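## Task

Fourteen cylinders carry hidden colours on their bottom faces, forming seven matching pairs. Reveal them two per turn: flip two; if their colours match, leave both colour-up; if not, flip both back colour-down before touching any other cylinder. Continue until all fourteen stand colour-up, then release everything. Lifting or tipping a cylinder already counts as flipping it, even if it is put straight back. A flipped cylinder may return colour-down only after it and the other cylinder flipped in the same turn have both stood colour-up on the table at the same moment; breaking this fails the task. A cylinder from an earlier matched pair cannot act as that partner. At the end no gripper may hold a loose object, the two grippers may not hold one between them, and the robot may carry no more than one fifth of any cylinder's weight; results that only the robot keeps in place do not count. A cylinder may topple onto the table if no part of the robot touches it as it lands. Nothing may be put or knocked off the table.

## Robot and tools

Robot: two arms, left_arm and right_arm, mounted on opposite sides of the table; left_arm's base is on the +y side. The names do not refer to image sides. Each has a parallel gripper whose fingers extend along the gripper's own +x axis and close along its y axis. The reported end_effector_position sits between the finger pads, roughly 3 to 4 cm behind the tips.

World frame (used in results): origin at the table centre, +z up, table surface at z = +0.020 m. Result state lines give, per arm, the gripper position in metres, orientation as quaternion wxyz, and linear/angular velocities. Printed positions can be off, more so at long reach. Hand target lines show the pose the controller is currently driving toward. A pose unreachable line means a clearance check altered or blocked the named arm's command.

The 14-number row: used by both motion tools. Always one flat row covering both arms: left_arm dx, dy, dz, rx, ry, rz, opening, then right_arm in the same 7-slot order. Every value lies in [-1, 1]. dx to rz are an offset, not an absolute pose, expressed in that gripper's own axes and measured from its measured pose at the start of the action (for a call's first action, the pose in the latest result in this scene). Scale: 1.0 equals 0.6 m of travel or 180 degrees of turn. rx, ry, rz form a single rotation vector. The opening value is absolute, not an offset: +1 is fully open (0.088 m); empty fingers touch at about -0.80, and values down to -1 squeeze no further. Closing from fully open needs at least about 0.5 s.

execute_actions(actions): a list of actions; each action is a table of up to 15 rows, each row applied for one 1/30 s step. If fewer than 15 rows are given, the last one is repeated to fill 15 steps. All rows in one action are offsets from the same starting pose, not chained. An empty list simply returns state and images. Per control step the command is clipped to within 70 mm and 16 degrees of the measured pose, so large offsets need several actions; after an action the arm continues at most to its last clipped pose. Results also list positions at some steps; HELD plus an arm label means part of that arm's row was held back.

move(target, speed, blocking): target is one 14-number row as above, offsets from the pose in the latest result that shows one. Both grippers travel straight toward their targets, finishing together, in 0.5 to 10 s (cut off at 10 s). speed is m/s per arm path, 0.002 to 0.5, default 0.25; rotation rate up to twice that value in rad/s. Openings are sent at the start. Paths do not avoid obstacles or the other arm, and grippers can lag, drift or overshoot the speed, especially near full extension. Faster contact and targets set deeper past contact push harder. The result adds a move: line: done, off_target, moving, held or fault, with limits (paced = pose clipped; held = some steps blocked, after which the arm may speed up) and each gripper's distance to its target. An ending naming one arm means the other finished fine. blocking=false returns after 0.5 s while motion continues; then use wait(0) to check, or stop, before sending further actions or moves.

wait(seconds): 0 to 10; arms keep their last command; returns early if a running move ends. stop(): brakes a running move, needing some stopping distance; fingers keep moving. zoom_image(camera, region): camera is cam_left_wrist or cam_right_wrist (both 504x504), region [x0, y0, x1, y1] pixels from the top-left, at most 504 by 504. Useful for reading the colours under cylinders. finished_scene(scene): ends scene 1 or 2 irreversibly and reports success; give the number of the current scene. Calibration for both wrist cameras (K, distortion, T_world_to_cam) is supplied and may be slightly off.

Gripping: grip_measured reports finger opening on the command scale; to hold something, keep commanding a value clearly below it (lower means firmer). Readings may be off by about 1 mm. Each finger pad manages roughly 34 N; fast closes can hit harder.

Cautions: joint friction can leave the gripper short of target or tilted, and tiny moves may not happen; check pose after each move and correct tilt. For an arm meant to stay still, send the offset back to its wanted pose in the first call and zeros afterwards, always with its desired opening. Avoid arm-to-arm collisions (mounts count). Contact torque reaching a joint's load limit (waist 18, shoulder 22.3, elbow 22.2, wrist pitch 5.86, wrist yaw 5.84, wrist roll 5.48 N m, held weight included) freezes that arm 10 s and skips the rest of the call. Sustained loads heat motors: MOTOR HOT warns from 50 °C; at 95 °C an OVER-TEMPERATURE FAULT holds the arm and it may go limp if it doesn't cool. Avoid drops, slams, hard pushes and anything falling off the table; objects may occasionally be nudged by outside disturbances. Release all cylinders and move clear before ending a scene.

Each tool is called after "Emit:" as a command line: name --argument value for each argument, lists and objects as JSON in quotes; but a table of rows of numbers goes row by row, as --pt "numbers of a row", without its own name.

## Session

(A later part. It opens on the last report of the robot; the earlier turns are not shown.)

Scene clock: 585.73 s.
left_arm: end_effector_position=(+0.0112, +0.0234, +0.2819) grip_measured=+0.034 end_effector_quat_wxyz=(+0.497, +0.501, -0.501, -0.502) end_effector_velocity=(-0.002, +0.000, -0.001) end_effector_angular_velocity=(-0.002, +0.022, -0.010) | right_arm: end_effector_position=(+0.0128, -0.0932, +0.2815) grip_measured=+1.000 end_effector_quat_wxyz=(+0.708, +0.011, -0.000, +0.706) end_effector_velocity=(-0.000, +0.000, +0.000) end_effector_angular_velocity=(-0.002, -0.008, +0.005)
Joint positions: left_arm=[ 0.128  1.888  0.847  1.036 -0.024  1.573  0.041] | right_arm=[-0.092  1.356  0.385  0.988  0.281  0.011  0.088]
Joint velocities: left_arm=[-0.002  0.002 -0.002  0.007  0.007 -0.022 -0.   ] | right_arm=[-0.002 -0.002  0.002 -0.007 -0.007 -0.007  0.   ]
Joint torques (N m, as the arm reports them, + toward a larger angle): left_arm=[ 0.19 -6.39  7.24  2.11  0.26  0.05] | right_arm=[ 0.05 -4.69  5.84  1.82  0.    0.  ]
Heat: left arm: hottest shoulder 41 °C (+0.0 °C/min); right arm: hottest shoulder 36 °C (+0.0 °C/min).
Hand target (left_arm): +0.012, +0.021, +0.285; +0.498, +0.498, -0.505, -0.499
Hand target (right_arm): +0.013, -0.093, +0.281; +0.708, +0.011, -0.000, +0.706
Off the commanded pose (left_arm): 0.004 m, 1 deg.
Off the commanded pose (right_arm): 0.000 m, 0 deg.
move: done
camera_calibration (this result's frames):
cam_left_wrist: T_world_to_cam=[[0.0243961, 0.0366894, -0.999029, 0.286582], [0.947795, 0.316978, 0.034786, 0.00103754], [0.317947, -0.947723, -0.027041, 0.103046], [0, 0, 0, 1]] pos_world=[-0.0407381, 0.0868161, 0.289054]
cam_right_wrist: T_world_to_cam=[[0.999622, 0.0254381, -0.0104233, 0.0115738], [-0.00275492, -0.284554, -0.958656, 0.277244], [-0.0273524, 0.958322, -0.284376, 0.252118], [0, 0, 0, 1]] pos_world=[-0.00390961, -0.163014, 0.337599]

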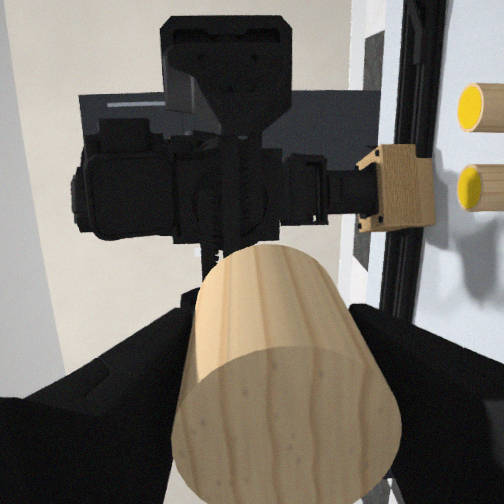

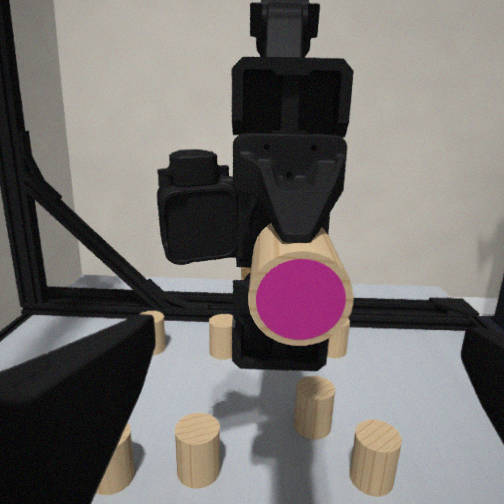

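Emit:
move --target '[0,0,0,0,0,0,-0.3,0.13,-0.002,-0.008,-0.005,0.005,0,1]' --speed 0.1

Emit:
execute_actions --actions '[[[0,0,0,0,0,0,-0.3,0,0,0,0,0,0,-0.3]],[[0,0,0,0,0,0,-0.3,0,0,0,0,0,0,-0.3]],[[0,0,0,0,0,0,1,0,0,0,0,0,0,-0.3]]]'

Emit:
move --target '[-0.1,0,0,0,0,0,1,-0.1,0,0,0,0,0,-0.3]' --speed 0.2

Emit:
move --target '[-0.068,-0.206,-0.16,0,0,-0.494,0.5,-0.272,-0.137,-0.2,0,0.504,0,-0.3]' --speed 0.3

Scene clock: 590.83 s.
left_arm: end_effector_position=(+0.0112, +0.0232, +0.2815) grip_measured=+0.033 end_effector_quat_wxyz=(+0.497, +0.501, -0.501, -0.502) end_effector_velocity=(-0.003, +0.001, -0.001) end_effector_angular_velocity=(+0.007, +0.007, +0.000) | right_arm: end_effector_position=(+0.0142, -0.0187, +0.2789) grip_measured=+1.000 end_effector_quat_wxyz=(+0.709, +0.004, +0.001, +0.706) end_effector_velocity=(-0.000, +0.002, -0.008) end_effector_angular_velocity=(-0.036, -0.000, +0.005)
Joint positions: left_arm=[ 0.128  1.89   0.848  1.037 -0.024  1.573  0.041] | right_arm=[-0.166  1.648  0.65   1.002  0.207  0.006  0.088]
Joint velocities: left_arm=[-0.007 -0.002 -0.002 -0.007 -0.007 -0.007 -0.   ] | right_arm=[-0.002  0.007  0.007 -0.037 -0.007  0.007  0.   ]
Joint torques (N m, as the arm reports them, + toward a larger angle): left_arm=[ 0.01 -7.09  5.66  1.7   0.01 -0.05] | right_arm=[-0.3  -5.53  6.99  1.65 -0.11 -0.19]
Heat: left arm: hottest shoulder 41 °C (+0.0 °C/min); right arm: hottest shoulder 36 °C (+0.0 °C/min).
Hand target (left_arm): +0.011, +0.023, +0.282; +0.497, +0.501, -0.500, -0.502
Hand target (right_arm): +0.014, -0.015, +0.278; +0.709, +0.000, -0.000, +0.706
Off the commanded pose (left_arm): 0.000 m, 0 deg.
Off the commanded pose (right_arm): 0.004 m, 0 deg.
move: done
camera_calibration (this result's frames):
cam_left_wrist: T_world_to_cam=[[0.024407, 0.0370704, -0.999015, 0.286166], [0.947794, 0.316965, 0.0349172, 0.00107537], [0.317947, -0.947713, -0.0273989, 0.102972], [0, 0, 0, 1]] pos_world=[-0.0407432, 0.0866385, 0.288668]
cam_right_wrist: T_world_to_cam=[[0.999697, 0.0245448, -0.00193917, 0.00592203], [0.00542585, -0.296444, -0.955035, 0.294663], [-0.024016, 0.954735, -0.296488, 0.183305], [0, 0, 0, 1]] pos_world=[-0.00311679, -0.0878013, 0.335773]

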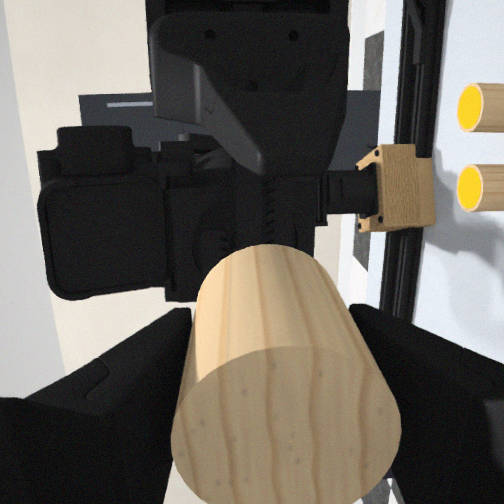

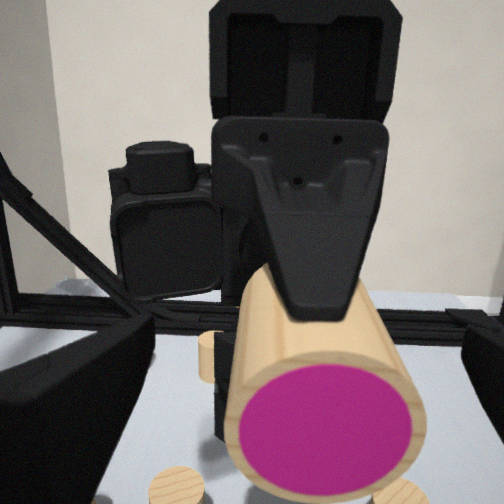

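Scene clock: 592.33 s.
left_arm: end_effector_position=(+0.0112, +0.0232, +0.2815) grip_measured=+1.000 end_effector_quat_wxyz=(+0.497, +0.501, -0.501, -0.502) end_effector_velocity=(-0.000, +0.001, -0.001) end_effector_angular_velocity=(+0.007, +0.007, +0.005) | right_arm: end_effector_position=(+0.0139, -0.0187, +0.2791) grip_measured=+0.024 end_effector_quat_wxyz=(+0.708, +0.004, +0.001, +0.706) end_effector_velocity=(+0.002, -0.000, -0.002) end_effector_angular_velocity=(-0.007, -0.009, -0.010)
Joint positions: left_arm=[ 0.128  1.89   0.848  1.037 -0.024  1.573  0.088] | right_arm=[-0.165  1.648  0.65   1.002  0.207  0.006  0.04 ]
Joint velocities: left_arm=[-0.002 -0.002 -0.002 -0.007 -0.007 -0.007  0.   ] | right_arm=[-0.002 -0.002 -0.002 -0.007  0.007 -0.007 -0.   ]
Joint torques (N m, as the arm reports them, + toward a larger angle): left_arm=[-0.08 -7.01  5.77  1.75  0.   -0.01] | right_arm=[ 0.06 -6.92  5.69  1.84  0.01  0.  ]
Heat: left arm: hottest shoulder 41 °C (+0.0 °C/min); right arm: hottest shoulder 36 °C (+0.0 °C/min).
Hand target (left_arm): +0.011, +0.023, +0.282; +0.497, +0.501, -0.500, -0.502
Hand target (right_arm): +0.014, -0.019, +0.279; +0.708, +0.004, +0.001, +0.706
Off the commanded pose (left_arm): 0.000 m, 0 deg.
Off the commanded pose (right_arm): 0.000 m, 0 deg.
Step readings (end_effector_position; steps 1 to 15: 1st action; 16 to 30: 2nd action; 31 to 45: 3rd action):
0: left_arm (+0.0112, +0.0232, +0.2815) | right_arm (+0.0142, -0.0187, +0.2789)
1: left_arm (+0.0112, +0.0232, +0.2815) | right_arm (+0.0142, -0.0187, +0.2791)
2: left_arm (+0.0112, +0.0232, +0.2815) | right_arm (+0.0142, -0.0187, +0.2791)
4: left_arm (+0.0112, +0.0232, +0.2815) | right_arm (+0.0142, -0.0187, +0.2791)
8: left_arm (+0.0112, +0.0232, +0.2815) | right_arm (+0.0142, -0.0187, +0.2791)
15: left_arm (+0.0112, +0.0232, +0.2815) | right_arm (+0.0139, -0.0187, +0.2791)
16: left_arm (+0.0112, +0.0232, +0.2815) | right_arm (+0.0139, -0.0187, +0.2791)
17: left_arm (+0.0112, +0.0232, +0.2815) | right_arm (+0.0139, -0.0187, +0.2791)
19: left_arm (+0.0112, +0.0232, +0.2815) | right_arm (+0.0139, -0.0187, +0.2791)
23: left_arm (+0.0112, +0.0232, +0.2815) | right_arm (+0.0139, -0.0187, +0.2791)
30: left_arm (+0.0112, +0.0232, +0.2815) | right_arm (+0.0139, -0.0187, +0.2791)
31: left_arm (+0.0112, +0.0232, +0.2815) | right_arm (+0.0139, -0.0187, +0.2791)
32: left_arm (+0.0112, +0.0232, +0.2815) | right_arm (+0.0139, -0.0187, +0.2791)
34: left_arm (+0.0112, +0.0232, +0.2816) | right_arm (+0.0139, -0.0187, +0.2791)
38: left_arm (+0.0112, +0.0232, +0.2816) | right_arm (+0.0139, -0.0187, +0.2791)
45: end_effector_position above
camera_calibration (this result's frames):
cam_left_wrist: T_world_to_cam=[[0.024407, 0.0370704, -0.999015, 0.286166], [0.947794, 0.316965, 0.0349172, 0.00107537], [0.317947, -0.947713, -0.0273989, 0.102972], [0, 0, 0, 1]] pos_world=[-0.0407432, 0.0866385, 0.288668]
cam_right_wrist: T_world_to_cam=[[0.999678, 0.0253083, -0.00200507, 0.00619105], [0.00558002, -0.296083, -0.955146, 0.294858], [-0.0247668, 0.954827, -0.296129, 0.183215], [0, 0, 0, 1]] pos_world=[-0.00329672, -0.0877933, 0.3359]

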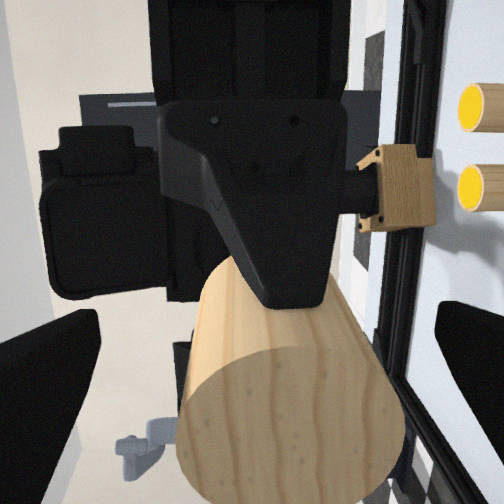

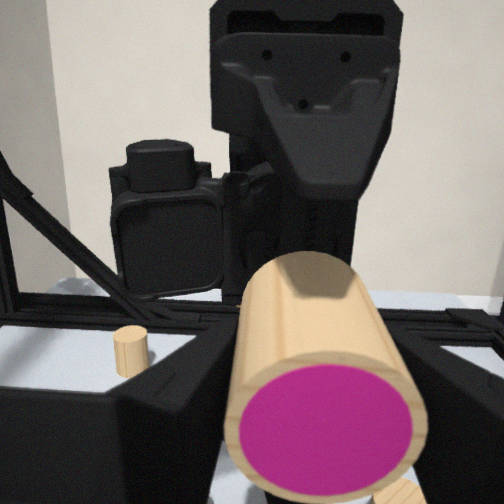

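Scene clock: 593.23 s.
left_arm: end_effector_position=(+0.0113, +0.0809, +0.2789) grip_measured=+1.000 end_effector_quat_wxyz=(+0.494, +0.502, -0.499, -0.504) end_effector_velocity=(-0.004, +0.002, -0.001) end_effector_angular_velocity=(+0.007, -0.022, -0.015) | right_arm: end_effector_position=(+0.0136, -0.0754, +0.2802) grip_measured=+0.025 end_effector_quat_wxyz=(+0.708, +0.006, +0.000, +0.706) end_effector_velocity=(-0.004, -0.002, -0.000) end_effector_angular_velocity=(-0.002, -0.008, +0.024)
Joint positions: left_arm=[ 0.124  1.714  0.605  1.096 -0.025  1.573  0.088] | right_arm=[-0.116  1.43   0.445  0.993  0.255  0.006  0.04 ]
Joint velocities: left_arm=[-0.007 -0.007 -0.007 -0.007  0.007  0.022  0.   ] | right_arm=[ 0.002 -0.012 -0.007 -0.007 -0.022 -0.007 -0.   ]
Joint torques (N m, as the arm reports them, + toward a larger angle): left_arm=[-0.28 -6.71  4.9   1.99 -0.21 -0.06] | right_arm=[ 0.39 -6.21  4.22  1.71  0.17  0.  ]
Heat: left arm: hottest shoulder 41 °C (+0.0 °C/min); right arm: hottest shoulder 36 °C (+0.0 °C/min).
Hand target (left_arm): +0.011, +0.083, +0.282; +0.497, +0.501, -0.501, -0.501
Hand target (right_arm): +0.014, -0.079, +0.279; +0.708, +0.004, +0.001, +0.706
Off the commanded pose (left_arm): 0.004 m, 1 deg.
Off the commanded pose (right_arm): 0.004 m, 0 deg.
move: done
camera_calibration (this result's frames):
cam_left_wrist: T_world_to_cam=[[0.0248081, 0.0453647, -0.998662, 0.280671], [0.948867, 0.313404, 0.0378076, -0.0176955], [0.3147, -0.948536, -0.0352701, 0.159889], [0, 0, 0, 1]] pos_world=[-0.0404894, 0.144474, 0.286604]
cam_right_wrist: T_world_to_cam=[[0.999656, 0.026079, -0.00290748, 0.00823981], [0.00487114, -0.293303, -0.956007, 0.279639], [-0.0257845, 0.955664, -0.293329, 0.23697], [0, 0, 0, 1]] pos_world=[-0.00348899, -0.14466, 0.336871]

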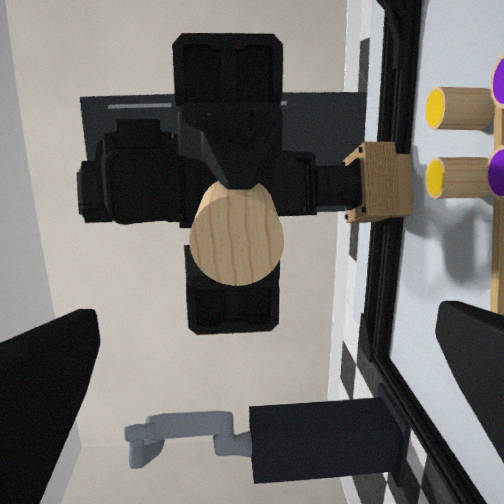

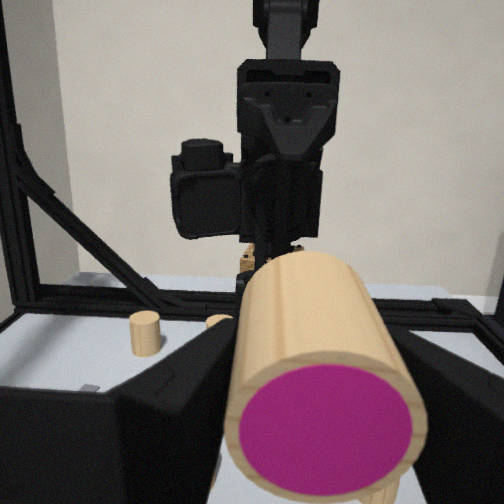

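Scene clock: 596.33 s.
left_arm: end_effector_position=(+0.1060, +0.1236, +0.1567) grip_measured=+0.500 end_effector_quat_wxyz=(+0.005, +0.706, -0.004, -0.709) end_effector_velocity=(-0.001, -0.003, +0.008) end_effector_angular_velocity=(-0.006, -0.008, +0.015) | right_arm: end_effector_position=(+0.0940, -0.2400, +0.1578) grip_measured=+0.024 end_effector_quat_wxyz=(+0.502, -0.497, +0.505, +0.495) end_effector_velocity=(+0.001, -0.004, -0.001) end_effector_angular_velocity=(-0.026, +0.010, -0.005)
Joint positions: left_arm=[ 0.369  2.122  1.628 -1.067  0.007  1.782  0.063] | right_arm=[-0.47   1.399  0.868 -1.044  0.    -0.087  0.04 ]
Joint velocities: left_arm=[-0.007 -0.002  0.027 -0.022 -0.007 -0.022 -0.   ] | right_arm=[-0.012  0.007  0.002 -0.022 -0.007 -0.007 -0.   ]
Joint torques (N m, as the arm reports them, + toward a larger angle): left_arm=[ 0.09 -7.31  7.   -0.02 -0.17  0.11] | right_arm=[-0.3  -3.71  6.78 -0.05  0.08 -0.21]
Heat: left arm: hottest shoulder 41 °C (+1.0 °C/min); right arm: hottest shoulder 36 °C (+0.0 °C/min).
Hand target (left_arm): +0.108, +0.122, +0.155; +0.002, +0.707, -0.002, -0.707
Hand target (right_arm): +0.095, -0.238, +0.159; +0.502, -0.499, +0.503, +0.495
Off the commanded pose (left_arm): 0.002 m, 1 deg.
Off the commanded pose (right_arm): 0.002 m, 1 deg.
move: done
camera_calibration (this result's frames):
cam_left_wrist: T_world_to_cam=[[0.0205177, 0.999582, 0.0203748, -0.122879], [0.947991, -0.0259251, 0.31724, -0.118042], [0.317636, 0.0128061, -0.948126, 0.190188], [0, 0, 0, 1]] pos_world=[0.0540136, 0.117332, 0.220273]
cam_right_wrist: T_world_to_cam=[[0.999529, -0.00911809, -0.0293034, -0.0724227], [0.000236081, -0.95253, 0.304443, -0.242735], [-0.0306883, -0.304307, -0.95208, 0.162446], [0, 0, 0, 1]] pos_world=[0.077431, -0.182439, 0.226438]

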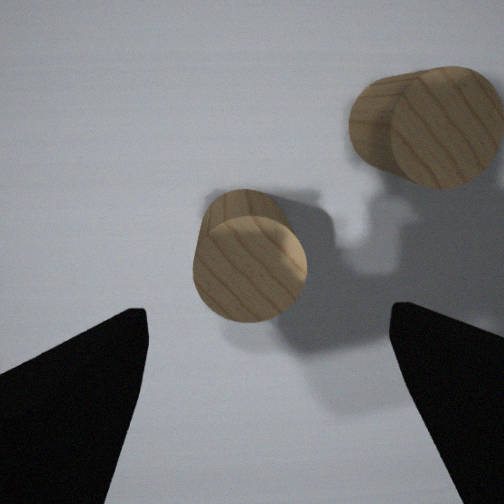

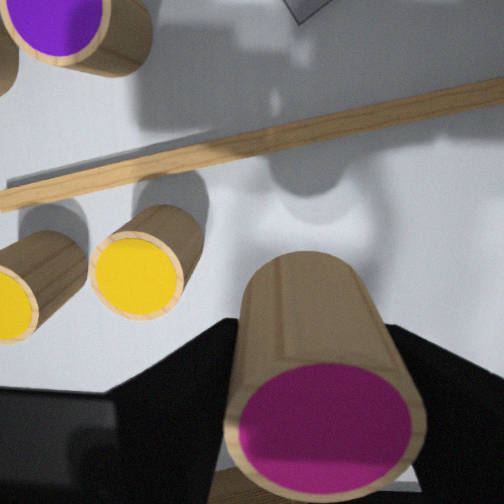

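Emit:
move --target '[0.145,0.002,-0.005,0,0,-0.002,0.5,0.153,0,0,0,0,0,-0.3]' --speed 0.08

Emit:
execute_actions --actions '[[[0,0,0,0,0,0,-0.3,0,0,0,0,0,0,0.35]],[[0,0,0,0,0,0,-0.3,0,0,0,0,0,0,0.35]]]'

Emit:
move --target '[-0.13,0,0,0,0,0,-0.3,-0.13,0,0,0,0,0,0.35]' --speed 0.15

Emit:
move --target '[-0.228,0.17,0.158,0,0,0.504,-0.3,-0.207,0.137,0.24,0,-0.496,0,1]' --speed 0.3

Scene clock: 602.33 s.
left_arm: end_effector_position=(+0.1083, +0.1198, +0.0742) grip_measured=+0.500 end_effector_quat_wxyz=(+0.006, +0.706, -0.005, -0.708) end_effector_velocity=(-0.002, -0.001, +0.000) end_effector_angular_velocity=(-0.006, -0.009, -0.015) | right_arm: end_effector_position=(+0.0943, -0.2382, +0.0714) grip_measured=+0.024 end_effector_quat_wxyz=(+0.505, -0.495, +0.502, +0.498) end_effector_velocity=(-0.003, -0.001, -0.001) end_effector_angular_velocity=(+0.005, +0.021, +0.020)
Joint positions: left_arm=[ 0.372  2.255  1.496 -0.797  0.006  1.784  0.063] | right_arm=[-0.47   1.583  0.643 -0.624  0.001 -0.088  0.04 ]
Joint velocities: left_arm=[-0.007 -0.002 -0.002  0.007 -0.007  0.007 -0.   ] | right_arm=[-0.002 -0.002 -0.007  0.007 -0.022 -0.022 -0.   ]
Joint torques (N m, as the arm reports them, + toward a larger angle): left_arm=[ 0.15 -7.7   4.77  0.41  0.04  0.1 ] | right_arm=[ 0.11 -3.57  3.    1.29 -0.02 -0.01]
Heat: left arm: hottest shoulder 42 °C (+1.0 °C/min); right arm: hottest shoulder 35 °C (-1.0 °C/min).
Hand target (left_arm): +0.109, +0.122, +0.070; +0.003, +0.706, -0.002, -0.709
Hand target (right_arm): +0.094, -0.241, +0.066; +0.502, -0.498, +0.505, +0.495
Off the commanded pose (left_arm): 0.005 m, 1 deg.
Off the commanded pose (right_arm): 0.006 m, 1 deg.
move: done
camera_calibration (this result's frames):
cam_left_wrist: T_world_to_cam=[[0.0193476, 0.999666, 0.0171155, -0.117014], [0.94766, -0.0237923, 0.318395, -0.094462], [0.318696, 0.0100595, -0.947804, 0.111404], [0, 0, 0, 1]] pos_world=[0.0562779, 0.113606, 0.137668]
cam_right_wrist: T_world_to_cam=[[0.99957, -0.00882606, -0.0279726, -0.0752875], [-0.000190519, -0.955589, 0.294704, -0.214747], [-0.0293314, -0.294572, -0.955179, 0.0832051], [0, 0, 0, 1]] pos_world=[0.0776547, -0.181365, 0.140657]

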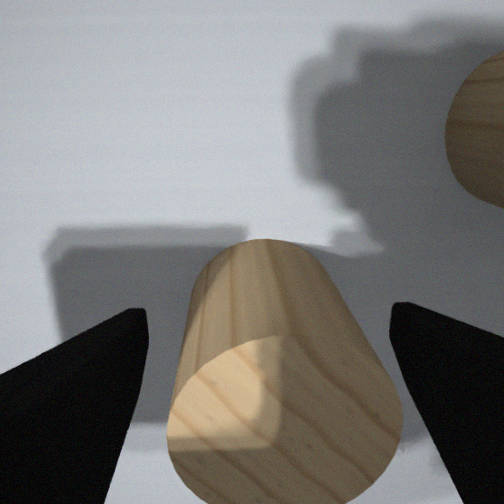

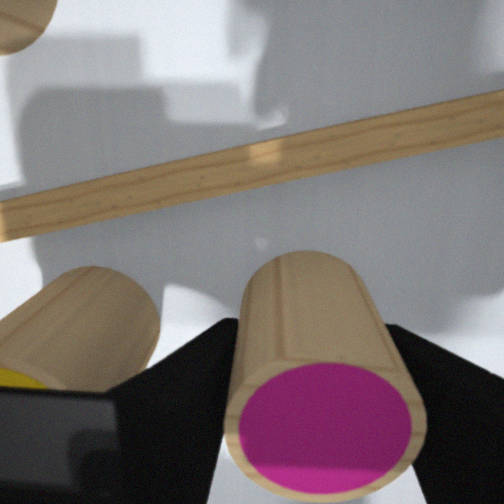

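Scene clock: 603.33 s.
left_arm: end_effector_position=(+0.1083, +0.1197, +0.0742) grip_measured=+0.037 end_effector_quat_wxyz=(+0.006, +0.706, -0.005, -0.708) end_effector_velocity=(-0.002, +0.002, +0.000) end_effector_angular_velocity=(+0.009, -0.005, +0.015) | right_arm: end_effector_position=(+0.0944, -0.2377, +0.0714) grip_measured=+0.350 end_effector_quat_wxyz=(+0.506, -0.495, +0.501, +0.498) end_effector_velocity=(+0.001, -0.000, +0.001) end_effector_angular_velocity=(-0.003, -0.007, +0.024)
Joint positions: left_arm=[ 0.372  2.255  1.496 -0.797  0.006  1.784  0.041] | right_arm=[-0.47   1.583  0.643 -0.622  0.001 -0.088  0.056]
Joint velocities: left_arm=[-0.007 -0.002 -0.002 -0.007 -0.007 -0.022 -0.   ] | right_arm=[ 0.002 -0.002  0.002 -0.007  0.007 -0.022 -0.   ]
Joint torques (N m, as the arm reports them, + toward a larger angle): left_arm=[ 0.   -8.59  5.25  0.21  0.06 -0.03] | right_arm=[ 0.06 -5.1   4.36  0.14 -0.01 -0.01]
Heat: left arm: hottest shoulder 42 °C (+1.0 °C/min); right arm: hottest shoulder 35 °C (-1.0 °C/min).
Hand target (left_arm): +0.108, +0.120, +0.074; +0.006, +0.706, -0.005, -0.708
Hand target (right_arm): +0.094, -0.238, +0.071; +0.506, -0.495, +0.501, +0.498
Off the commanded pose (left_arm): 0.000 m, 0 deg.
Off the commanded pose (right_arm): 0.000 m, 0 deg.
Step readings (end_effector_position; steps 1 to 15: 1st action; 16 to 30: 2nd action):
0: left_arm (+0.1083, +0.1198, +0.0742) | right_arm (+0.0943, -0.2382, +0.0714)
1: left_arm (+0.1083, +0.1198, +0.0742) | right_arm (+0.0943, -0.2381, +0.0714)
2: left_arm (+0.1083, +0.1198, +0.0742) | right_arm (+0.0943, -0.2380, +0.0714)
4: left_arm (+0.1083, +0.1197, +0.0742) | right_arm (+0.0944, -0.2372, +0.0714)
8: left_arm (+0.1083, +0.1197, +0.0742) | right_arm (+0.0944, -0.2375, +0.0714)
15: left_arm (+0.1083, +0.1197, +0.0742) | right_arm (+0.0944, -0.2377, +0.0714)
16: left_arm (+0.1083, +0.1197, +0.0742) | right_arm (+0.0944, -0.2377, +0.0714)
17: left_arm (+0.1083, +0.1197, +0.0742) | right_arm (+0.0944, -0.2377, +0.0714)
19: left_arm (+0.1083, +0.1197, +0.0742) | right_arm (+0.0944, -0.2377, +0.0714)
23: left_arm (+0.1083, +0.1197, +0.0742) | right_arm (+0.0944, -0.2377, +0.0714)
30: end_effector_position above
camera_calibration (this result's frames):
cam_left_wrist: T_world_to_cam=[[0.0197274, 0.999665, 0.0167435, -0.116946], [0.947623, -0.0240347, 0.318486, -0.094455], [0.318782, 0.00958359, -0.94778, 0.111446], [0, 0, 0, 1]] pos_world=[0.0562878, 0.113569, 0.137667]
cam_right_wrist: T_world_to_cam=[[0.999576, -0.00876261, -0.0277605, -0.0753344], [-0.000258712, -0.956257, 0.292527, -0.214271], [-0.0291095, -0.292396, -0.955854, 0.0839008], [0, 0, 0, 1]] pos_world=[0.0776893, -0.181026, 0.140786]

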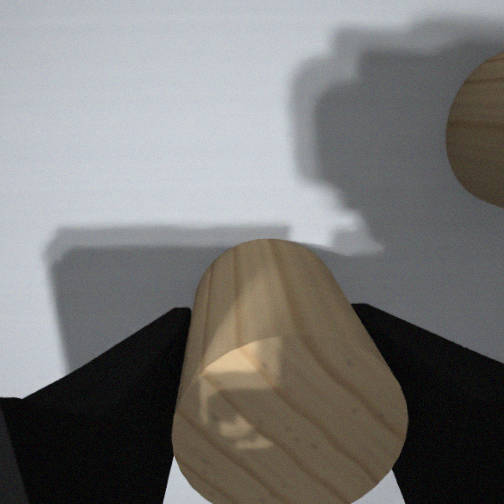

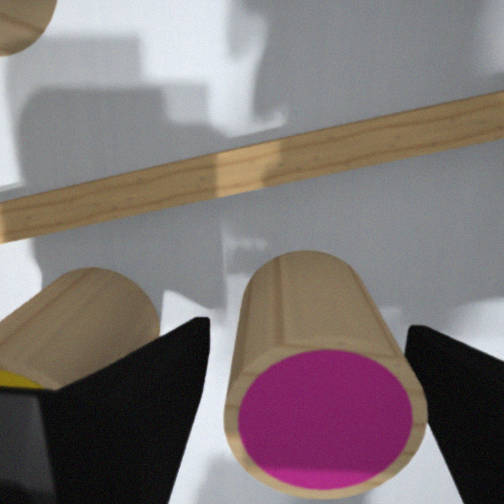

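Scene clock: 604.33 s.
left_arm: end_effector_position=(+0.1074, +0.1236, +0.1441) grip_measured=+0.036 end_effector_quat_wxyz=(-0.001, +0.704, +0.002, -0.710) end_effector_velocity=(+0.001, -0.004, +0.003) end_effector_angular_velocity=(-0.015, -0.011, +0.005) | right_arm: end_effector_position=(+0.0940, -0.2411, +0.1449) grip_measured=+0.350 end_effector_quat_wxyz=(+0.502, -0.498, +0.505, +0.495) end_effector_velocity=(-0.001, -0.002, +0.002) end_effector_angular_velocity=(-0.011, +0.009, +0.034)
Joint positions: left_arm=[ 0.372  2.15   1.621 -1.048  0.006  1.784  0.041] | right_arm=[-0.47   1.415  0.827 -0.991  0.001 -0.088  0.056]
Joint velocities: left_arm=[-0.002 -0.002  0.007  0.007 -0.007 -0.007  0.   ] | right_arm=[-0.002 -0.002  0.007 -0.022 -0.007 -0.037  0.   ]
Joint torques (N m, as the arm reports them, + toward a larger angle): left_arm=[-0.15 -9.82  6.79 -0.04  0.05  0.02] | right_arm=[ 0.04 -5.66  6.7  -0.04 -0.01 -0.03]
Heat: left arm: hottest shoulder 42 °C (+1.0 °C/min); right arm: hottest shoulder 35 °C (-1.0 °C/min).
Hand target (left_arm): +0.108, +0.120, +0.152; +0.006, +0.706, -0.005, -0.708
Hand target (right_arm): +0.094, -0.238, +0.149; +0.506, -0.495, +0.501, +0.498
Off the commanded pose (left_arm): 0.009 m, 1 deg.
Off the commanded pose (right_arm): 0.005 m, 1 deg.
move: off_target (left_arm)
camera_calibration (this result's frames):
cam_left_wrist: T_world_to_cam=[[0.0198452, 0.999127, 0.0367681, -0.124872], [0.949015, -0.0303964, 0.313761, -0.114484], [0.314605, 0.0286668, -0.94879, 0.176159], [0, 0, 0, 1]] pos_world=[0.0557046, 0.116233, 0.20765]
cam_right_wrist: T_world_to_cam=[[0.99953, -0.00921691, -0.0292423, -0.0728651], [0.000229238, -0.951473, 0.307732, -0.240144], [-0.0306596, -0.307594, -0.951024, 0.14892], [0, 0, 0, 1]] pos_world=[0.0774517, -0.183355, 0.213396]

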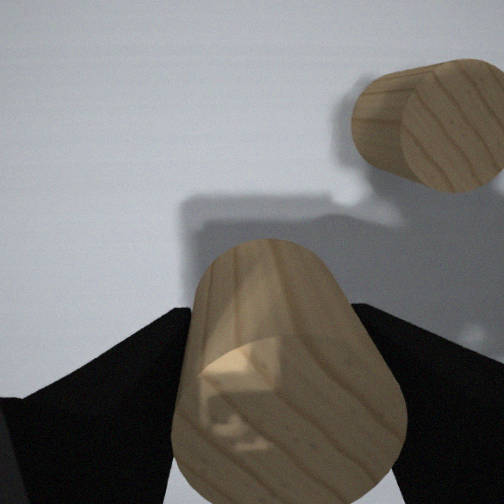

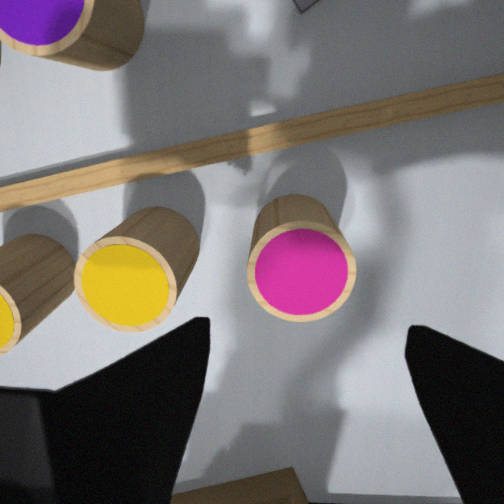

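Scene clock: 607.50 s.
left_arm: end_effector_position=(+0.0134, +0.0225, +0.2821) grip_measured=+0.035 end_effector_quat_wxyz=(+0.500, +0.496, -0.503, -0.502) end_effector_velocity=(-0.003, -0.000, -0.006) end_effector_angular_velocity=(+0.017, +0.007, -0.000) | right_arm: end_effector_position=(+0.0133, -0.0944, +0.2769) grip_measured=+1.000 end_effector_quat_wxyz=(+0.709, +0.008, +0.009, +0.705) end_effector_velocity=(-0.000, +0.001, -0.000) end_effector_angular_velocity=(+0.007, -0.020, +0.005)
Joint positions: left_arm=[ 0.137  1.896  0.849  1.052 -0.011  1.568  0.041] | right_arm=[-0.09   1.353  0.379  0.973  0.284  0.025  0.088]
Joint velocities: left_arm=[-0.007  0.007 -0.002 -0.007 -0.007 -0.007 -0.001] | right_arm=[-0.002  0.012 -0.002  0.022 -0.007 -0.022  0.   ]
Joint torques (N m, as the arm reports them, + toward a larger angle): left_arm=[-0.26 -6.49  6.08  2.13 -0.2  -0.13] | right_arm=[ 0.29 -3.77  4.    1.94  0.09 -0.16]
Heat: left arm: hottest shoulder 43 °C (+2.0 °C/min); right arm: hottest shoulder 35 °C (-1.0 °C/min).
Hand target (left_arm): +0.013, +0.022, +0.281; +0.502, +0.495, -0.502, -0.501
Hand target (right_arm): +0.013, -0.096, +0.269; +0.709, -0.003, +0.012, +0.705
Off the commanded pose (left_arm): 0.002 m, 1 deg.
Off the commanded pose (right_arm): 0.009 m, 2 deg.
move: off_target (right_arm)
camera_calibration (this result's frames):
cam_left_wrist: T_world_to_cam=[[0.0186149, 0.0274754, -0.999449, 0.28716], [0.949537, 0.312551, 0.0262775, 0.00176453], [0.313101, -0.949503, -0.0202708, 0.099719], [0, 0, 0, 1]] pos_world=[-0.038243, 0.0862422, 0.288977]
cam_right_wrist: T_world_to_cam=[[0.999544, 0.0229926, -0.0195906, 0.0134399], [-0.0117559, -0.301318, -0.953451, 0.269579], [-0.0278253, 0.953246, -0.30091, 0.25607], [0, 0, 0, 1]] pos_world=[-0.00313937, -0.163178, 0.334348]

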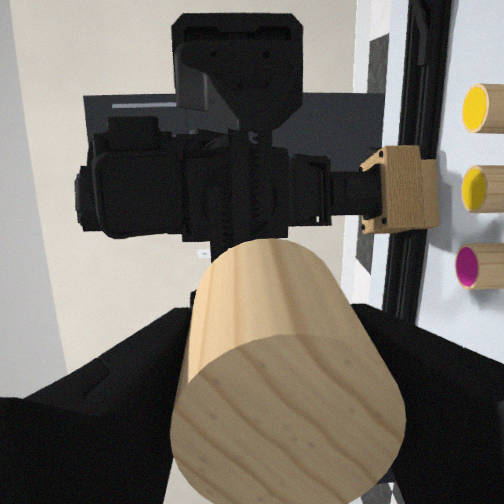

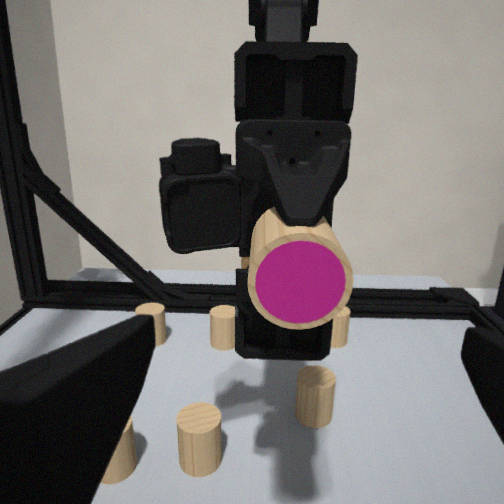

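Emit:
move --target '[0,0,0,0,0,0,-0.3,0.13,-0.002,0.002,-0.008,0,0.001,1]' --speed 0.1

Emit:
execute_actions --actions '[[[0,0,0,0,0,0,-0.3,0,0,0,0,0,0,-0.3]],[[0,0,0,0,0,0,-0.3,0,0,0,0,0,0,-0.3]],[[0,0,0,0,0,0,1,0,0,0,0,0,0,-0.3]]]'

Emit:
move --target '[-0.1,0,0,0,0,0,1,-0.1,0,0,0,0,0,-0.3]' --speed 0.2

Emit:
move --target '[-0.048,-0.206,0.252,0,0,-0.496,0.5,-0.253,-0.247,-0.2,0,0.504,0,-0.3]' --speed 0.3

Scene clock: 612.33 s.
left_arm: end_effector_position=(+0.0133, +0.0224, +0.2817) grip_measured=+0.034 end_effector_quat_wxyz=(+0.500, +0.496, -0.503, -0.502) end_effector_velocity=(+0.002, +0.001, +0.001) end_effector_angular_velocity=(+0.003, +0.037, +0.019) | right_arm: end_effector_position=(+0.0147, -0.0200, +0.2789) grip_measured=+1.000 end_effector_quat_wxyz=(+0.708, +0.003, +0.001, +0.706) end_effector_velocity=(-0.003, +0.002, -0.002) end_effector_angular_velocity=(-0.007, +0.006, +0.020)
Joint positions: left_arm=[ 0.136  1.897  0.849  1.053 -0.011  1.568  0.041] | right_arm=[-0.167  1.642  0.645  0.999  0.205  0.005  0.088]
Joint velocities: left_arm=[-0.002 -0.007 -0.002 -0.007 -0.022 -0.037 -0.   ] | right_arm=[-0.002  0.007  0.007 -0.007 -0.022  0.007  0.   ]
Joint torques (N m, as the arm reports them, + toward a larger angle): left_arm=[ 0.07 -7.18  5.87  1.69 -0.01 -0.04] | right_arm=[-0.28 -5.6   7.02  1.63 -0.14 -0.18]
Heat: left arm: hottest shoulder 42 °C (+1.0 °C/min); right arm: hottest shoulder 35 °C (-2.0 °C/min).
Hand target (left_arm): +0.013, +0.022, +0.282; +0.500, +0.496, -0.503, -0.502
Hand target (right_arm): +0.015, -0.017, +0.278; +0.708, -0.001, -0.000, +0.706
Off the commanded pose (left_arm): 0.000 m, 0 deg.
Off the commanded pose (right_arm): 0.004 m, 0 deg.
move: done
camera_calibration (this result's frames):
cam_left_wrist: T_world_to_cam=[[0.018621, 0.0278566, -0.999438, 0.286774], [0.949537, 0.312541, 0.0264025, 0.0018901], [0.313101, -0.949496, -0.0206311, 0.099783], [0, 0, 0, 1]] pos_world=[-0.0383769, 0.0861642, 0.288622]
cam_right_wrist: T_world_to_cam=[[0.99967, 0.0256839, -0.000832349, 0.0051352], [0.00686732, -0.298223, -0.954472, 0.294074], [-0.0247628, 0.954151, -0.2983, 0.184988], [0, 0, 0, 1]] pos_world=[-0.00257219, -0.0889389, 0.335871]

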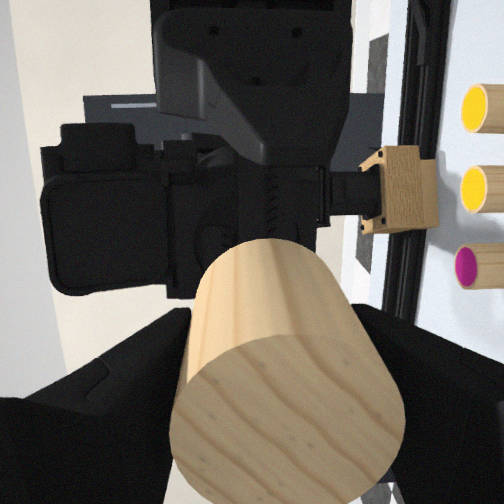

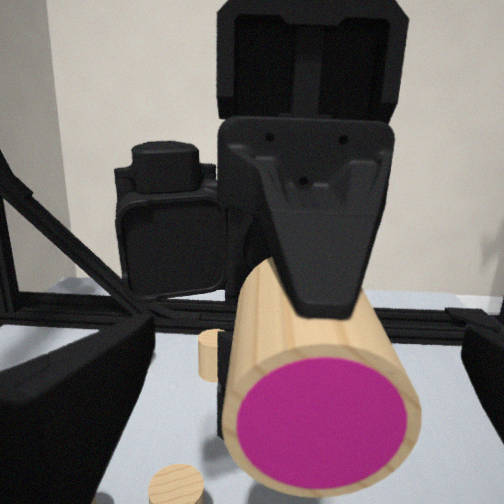

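Scene clock: 613.83 s.
left_arm: end_effector_position=(+0.0137, +0.0224, +0.2817) grip_measured=+1.000 end_effector_quat_wxyz=(+0.500, +0.496, -0.502, -0.502) end_effector_velocity=(-0.000, +0.001, -0.001) end_effector_angular_velocity=(+0.008, +0.022, +0.005) | right_arm: end_effector_position=(+0.0141, -0.0200, +0.2789) grip_measured=+0.026 end_effector_quat_wxyz=(+0.707, +0.003, +0.001, +0.707) end_effector_velocity=(+0.000, -0.000, -0.002) end_effector_angular_velocity=(-0.007, -0.009, +0.005)
Joint positions: left_arm=[ 0.137  1.897  0.849  1.053 -0.012  1.568  0.088] | right_arm=[-0.166  1.642  0.645  0.999  0.203  0.005  0.04 ]
Joint velocities: left_arm=[-0.002 -0.002 -0.002 -0.007 -0.007 -0.022  0.   ] | right_arm=[-0.002 -0.002 -0.002 -0.007 -0.007 -0.007 -0.   ]
Joint torques (N m, as the arm reports them, + toward a larger angle): left_arm=[-0.07 -7.02  5.77  1.72  0.01 -0.06] | right_arm=[ 0.02 -6.86  5.7   1.83  0.01  0.  ]
Heat: left arm: hottest shoulder 42 °C (+1.0 °C/min); right arm: hottest shoulder 35 °C (-3.0 °C/min).
Hand target (left_arm): +0.014, +0.022, +0.282; +0.500, +0.496, -0.502, -0.502
Hand target (right_arm): +0.014, -0.020, +0.279; +0.707, +0.003, +0.001, +0.707
Off the commanded pose (left_arm): 0.000 m, 0 deg.
Off the commanded pose (right_arm): 0.000 m, 0 deg.
Step readings (end_effector_position; steps 1 to 15: 1st action; 16 to 30: 2nd action; 31 to 45: 3rd action):
0: left_arm (+0.0133, +0.0224, +0.2817) | right_arm (+0.0147, -0.0200, +0.2789)
1: left_arm (+0.0133, +0.0224, +0.2817) | right_arm (+0.0147, -0.0200, +0.2789)
2: left_arm (+0.0133, +0.0224, +0.2817) | right_arm (+0.0147, -0.0200, +0.2789)
4: left_arm (+0.0133, +0.0224, +0.2817) | right_arm (+0.0147, -0.0200, +0.2789)
8: left_arm (+0.0133, +0.0224, +0.2817) | right_arm (+0.0147, -0.0200, +0.2789)
15: left_arm (+0.0137, +0.0224, +0.2817) | right_arm (+0.0141, -0.0200, +0.2789)
16: left_arm (+0.0137, +0.0224, +0.2817) | right_arm (+0.0141, -0.0200, +0.2789)
17: left_arm (+0.0137, +0.0224, +0.2817) | right_arm (+0.0141, -0.0200, +0.2789)
19: left_arm (+0.0137, +0.0224, +0.2817) | right_arm (+0.0141, -0.0200, +0.2789)
23: left_arm (+0.0137, +0.0224, +0.2817) | right_arm (+0.0141, -0.0200, +0.2789)
30: left_arm (+0.0137, +0.0224, +0.2817) | right_arm (+0.0141, -0.0200, +0.2789)
31: left_arm (+0.0137, +0.0224, +0.2817) | right_arm (+0.0141, -0.0200, +0.2789)
32: left_arm (+0.0137, +0.0224, +0.2817) | right_arm (+0.0141, -0.0200, +0.2789)
34: left_arm (+0.0137, +0.0224, +0.2817) | right_arm (+0.0141, -0.0200, +0.2789)
38: left_arm (+0.0137, +0.0224, +0.2817) | right_arm (+0.0141, -0.0200, +0.2789)
45: end_effector_position above
camera_calibration (this result's frames):
cam_left_wrist: T_world_to_cam=[[0.0185874, 0.0278779, -0.999439, 0.286766], [0.949179, 0.313628, 0.0264009, 0.00145863], [0.314188, -0.949137, -0.0206316, 0.099617], [0, 0, 0, 1]] pos_world=[-0.0380132, 0.0860983, 0.288622]
cam_right_wrist: T_world_to_cam=[[0.999608, 0.0279719, -0.000828895, 0.00574294], [0.00755317, -0.298205, -0.954472, 0.294055], [-0.0269456, 0.954092, -0.2983, 0.185045], [0, 0, 0, 1]] pos_world=[-0.00297559, -0.0890219, 0.335871]

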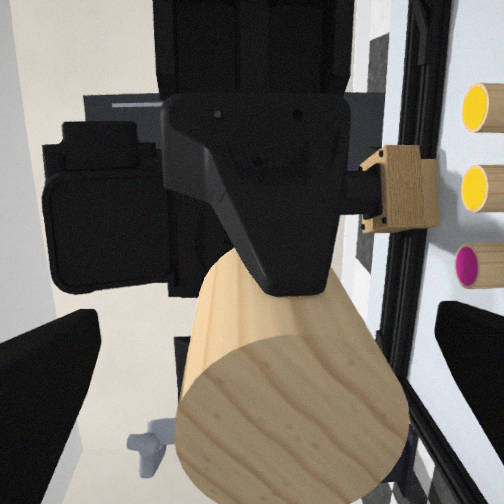

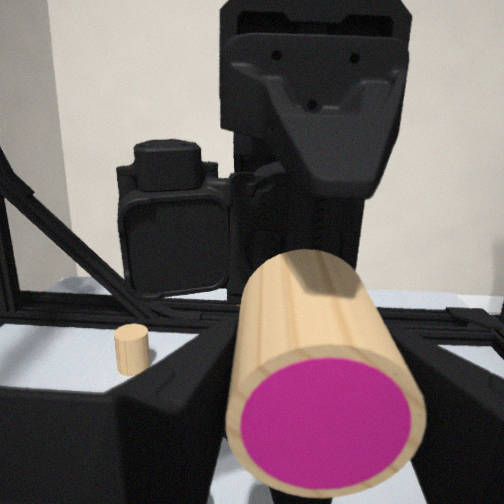

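Scene clock: 614.73 s.
left_arm: end_effector_position=(+0.0143, +0.0802, +0.2783) grip_measured=+1.000 end_effector_quat_wxyz=(+0.497, +0.498, -0.500, -0.504) end_effector_velocity=(+0.000, +0.004, +0.004) end_effector_angular_velocity=(-0.012, +0.008, +0.005) | right_arm: end_effector_position=(+0.0140, -0.0767, +0.2804) grip_measured=+0.026 end_effector_quat_wxyz=(+0.707, +0.004, +0.000, +0.707) end_effector_velocity=(-0.001, -0.003, -0.005) end_effector_angular_velocity=(-0.021, -0.027, +0.010)
Joint positions: left_arm=[ 0.136  1.725  0.604  1.116 -0.012  1.568  0.088] | right_arm=[-0.117  1.422  0.441  0.986  0.252  0.005  0.04 ]
Joint velocities: left_arm=[-0.002 -0.017 -0.012  0.007 -0.007 -0.007  0.   ] | right_arm=[ 0.002 -0.012 -0.012 -0.022 -0.007 -0.022 -0.   ]
Joint torques (N m, as the arm reports them, + toward a larger angle): left_arm=[-0.3  -6.7   4.79  2.02 -0.13 -0.03] | right_arm=[ 0.34 -6.12  4.45  1.71  0.13  0.  ]
Heat: left arm: hottest shoulder 43 °C (+2.0 °C/min); right arm: hottest shoulder 35 °C (-3.0 °C/min).
Hand target (left_arm): +0.014, +0.082, +0.282; +0.500, +0.496, -0.502, -0.502
Hand target (right_arm): +0.014, -0.080, +0.279; +0.708, +0.003, +0.001, +0.707
Off the commanded pose (left_arm): 0.004 m, 1 deg.
Off the commanded pose (right_arm): 0.004 m, 0 deg.
move: done
camera_calibration (this result's frames):
cam_left_wrist: T_world_to_cam=[[0.0188117, 0.0370036, -0.999138, 0.280927], [0.949532, 0.312286, 0.0294434, -0.0179351], [0.313106, -0.949267, -0.0292615, 0.156626], [0, 0, 0, 1]] pos_world=[-0.0372953, 0.143886, 0.285796]
cam_right_wrist: T_world_to_cam=[[0.999596, 0.0283577, -0.00169562, 0.00775484], [0.00674959, -0.29505, -0.955458, 0.279069], [-0.0275949, 0.955061, -0.295123, 0.238716], [0, 0, 0, 1]] pos_world=[-0.00304798, -0.145869, 0.337102]

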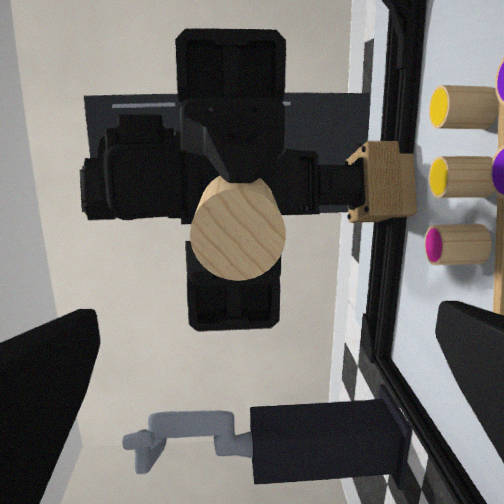

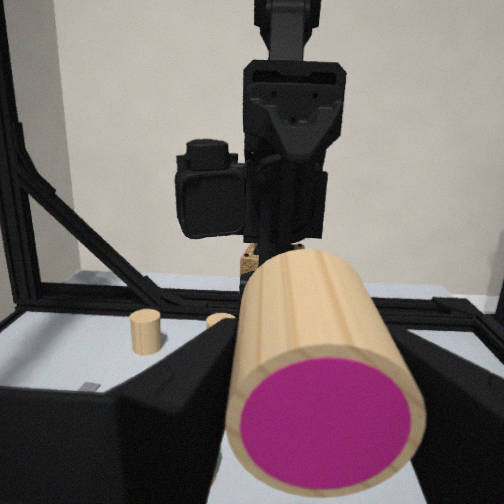

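Scene clock: 617.93 s.
left_arm: end_effector_position=(-0.1352, +0.1104, +0.1564) grip_measured=+0.500 end_effector_quat_wxyz=(+0.003, +0.705, -0.005, -0.709) end_effector_velocity=(+0.001, +0.003, -0.001) end_effector_angular_velocity=(+0.018, -0.015, +0.005) | right_arm: end_effector_position=(+0.1603, -0.2296, +0.1589) grip_measured=+0.025 end_effector_quat_wxyz=(+0.502, -0.499, +0.504, +0.495) end_effector_velocity=(-0.002, -0.004, +0.000) end_effector_angular_velocity=(-0.018, +0.015, +0.005)
Joint positions: left_arm=[-0.209  2.255  1.843 -1.146  0.002  1.209  0.063] | right_arm=[-0.739  1.501  0.961 -1.036  0.005 -0.358  0.04 ]
Joint velocities: left_arm=[-0.002  0.007  0.007 -0.022 -0.007 -0.007 -0.   ] | right_arm=[-0.002  0.002  0.002 -0.022 -0.007 -0.007  0.   ]
Joint torques (N m, as the arm reports them, + toward a larger angle): left_arm=[-0.2  -8.13  7.01  0.02  0.26 -0.1 ] | right_arm=[-0.3  -4.64  6.93 -0.07  0.08 -0.21]
Heat: left arm: hottest shoulder 42 °C (+2.0 °C/min); right arm: hottest shoulder 35 °C (-3.0 °C/min).
Hand target (left_arm): -0.137, +0.110, +0.154; +0.001, +0.703, -0.002, -0.711
Hand target (right_arm): +0.162, -0.228, +0.160; +0.502, -0.501, +0.502, +0.494
Off the commanded pose (left_arm): 0.002 m, 0 deg.
Off the commanded pose (right_arm): 0.002 m, 1 deg.
move: done
camera_calibration (this result's frames):
cam_left_wrist: T_world_to_cam=[[0.025501, 0.99946, 0.0207409, -0.104095], [0.948446, -0.0307455, 0.315444, 0.111231], [0.315911, 0.0116274, -0.948718, 0.266674], [0, 0, 0, 1]] pos_world=[-0.187087, 0.104358, 0.22007]
cam_right_wrist: T_world_to_cam=[[0.999636, -0.00687345, -0.0260839, -0.138564], [0.00145588, -0.951833, 0.306615, -0.233624], [-0.026935, -0.306541, -0.951476, 0.167476], [0, 0, 0, 1]] pos_world=[0.143365, -0.171985, 0.227367]

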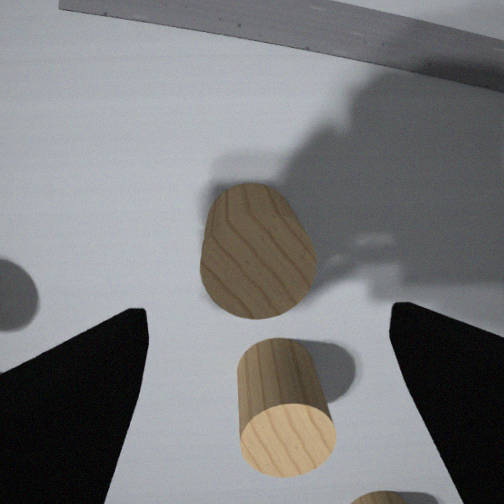

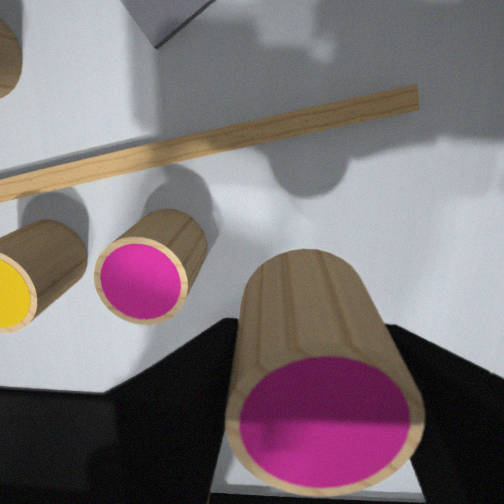

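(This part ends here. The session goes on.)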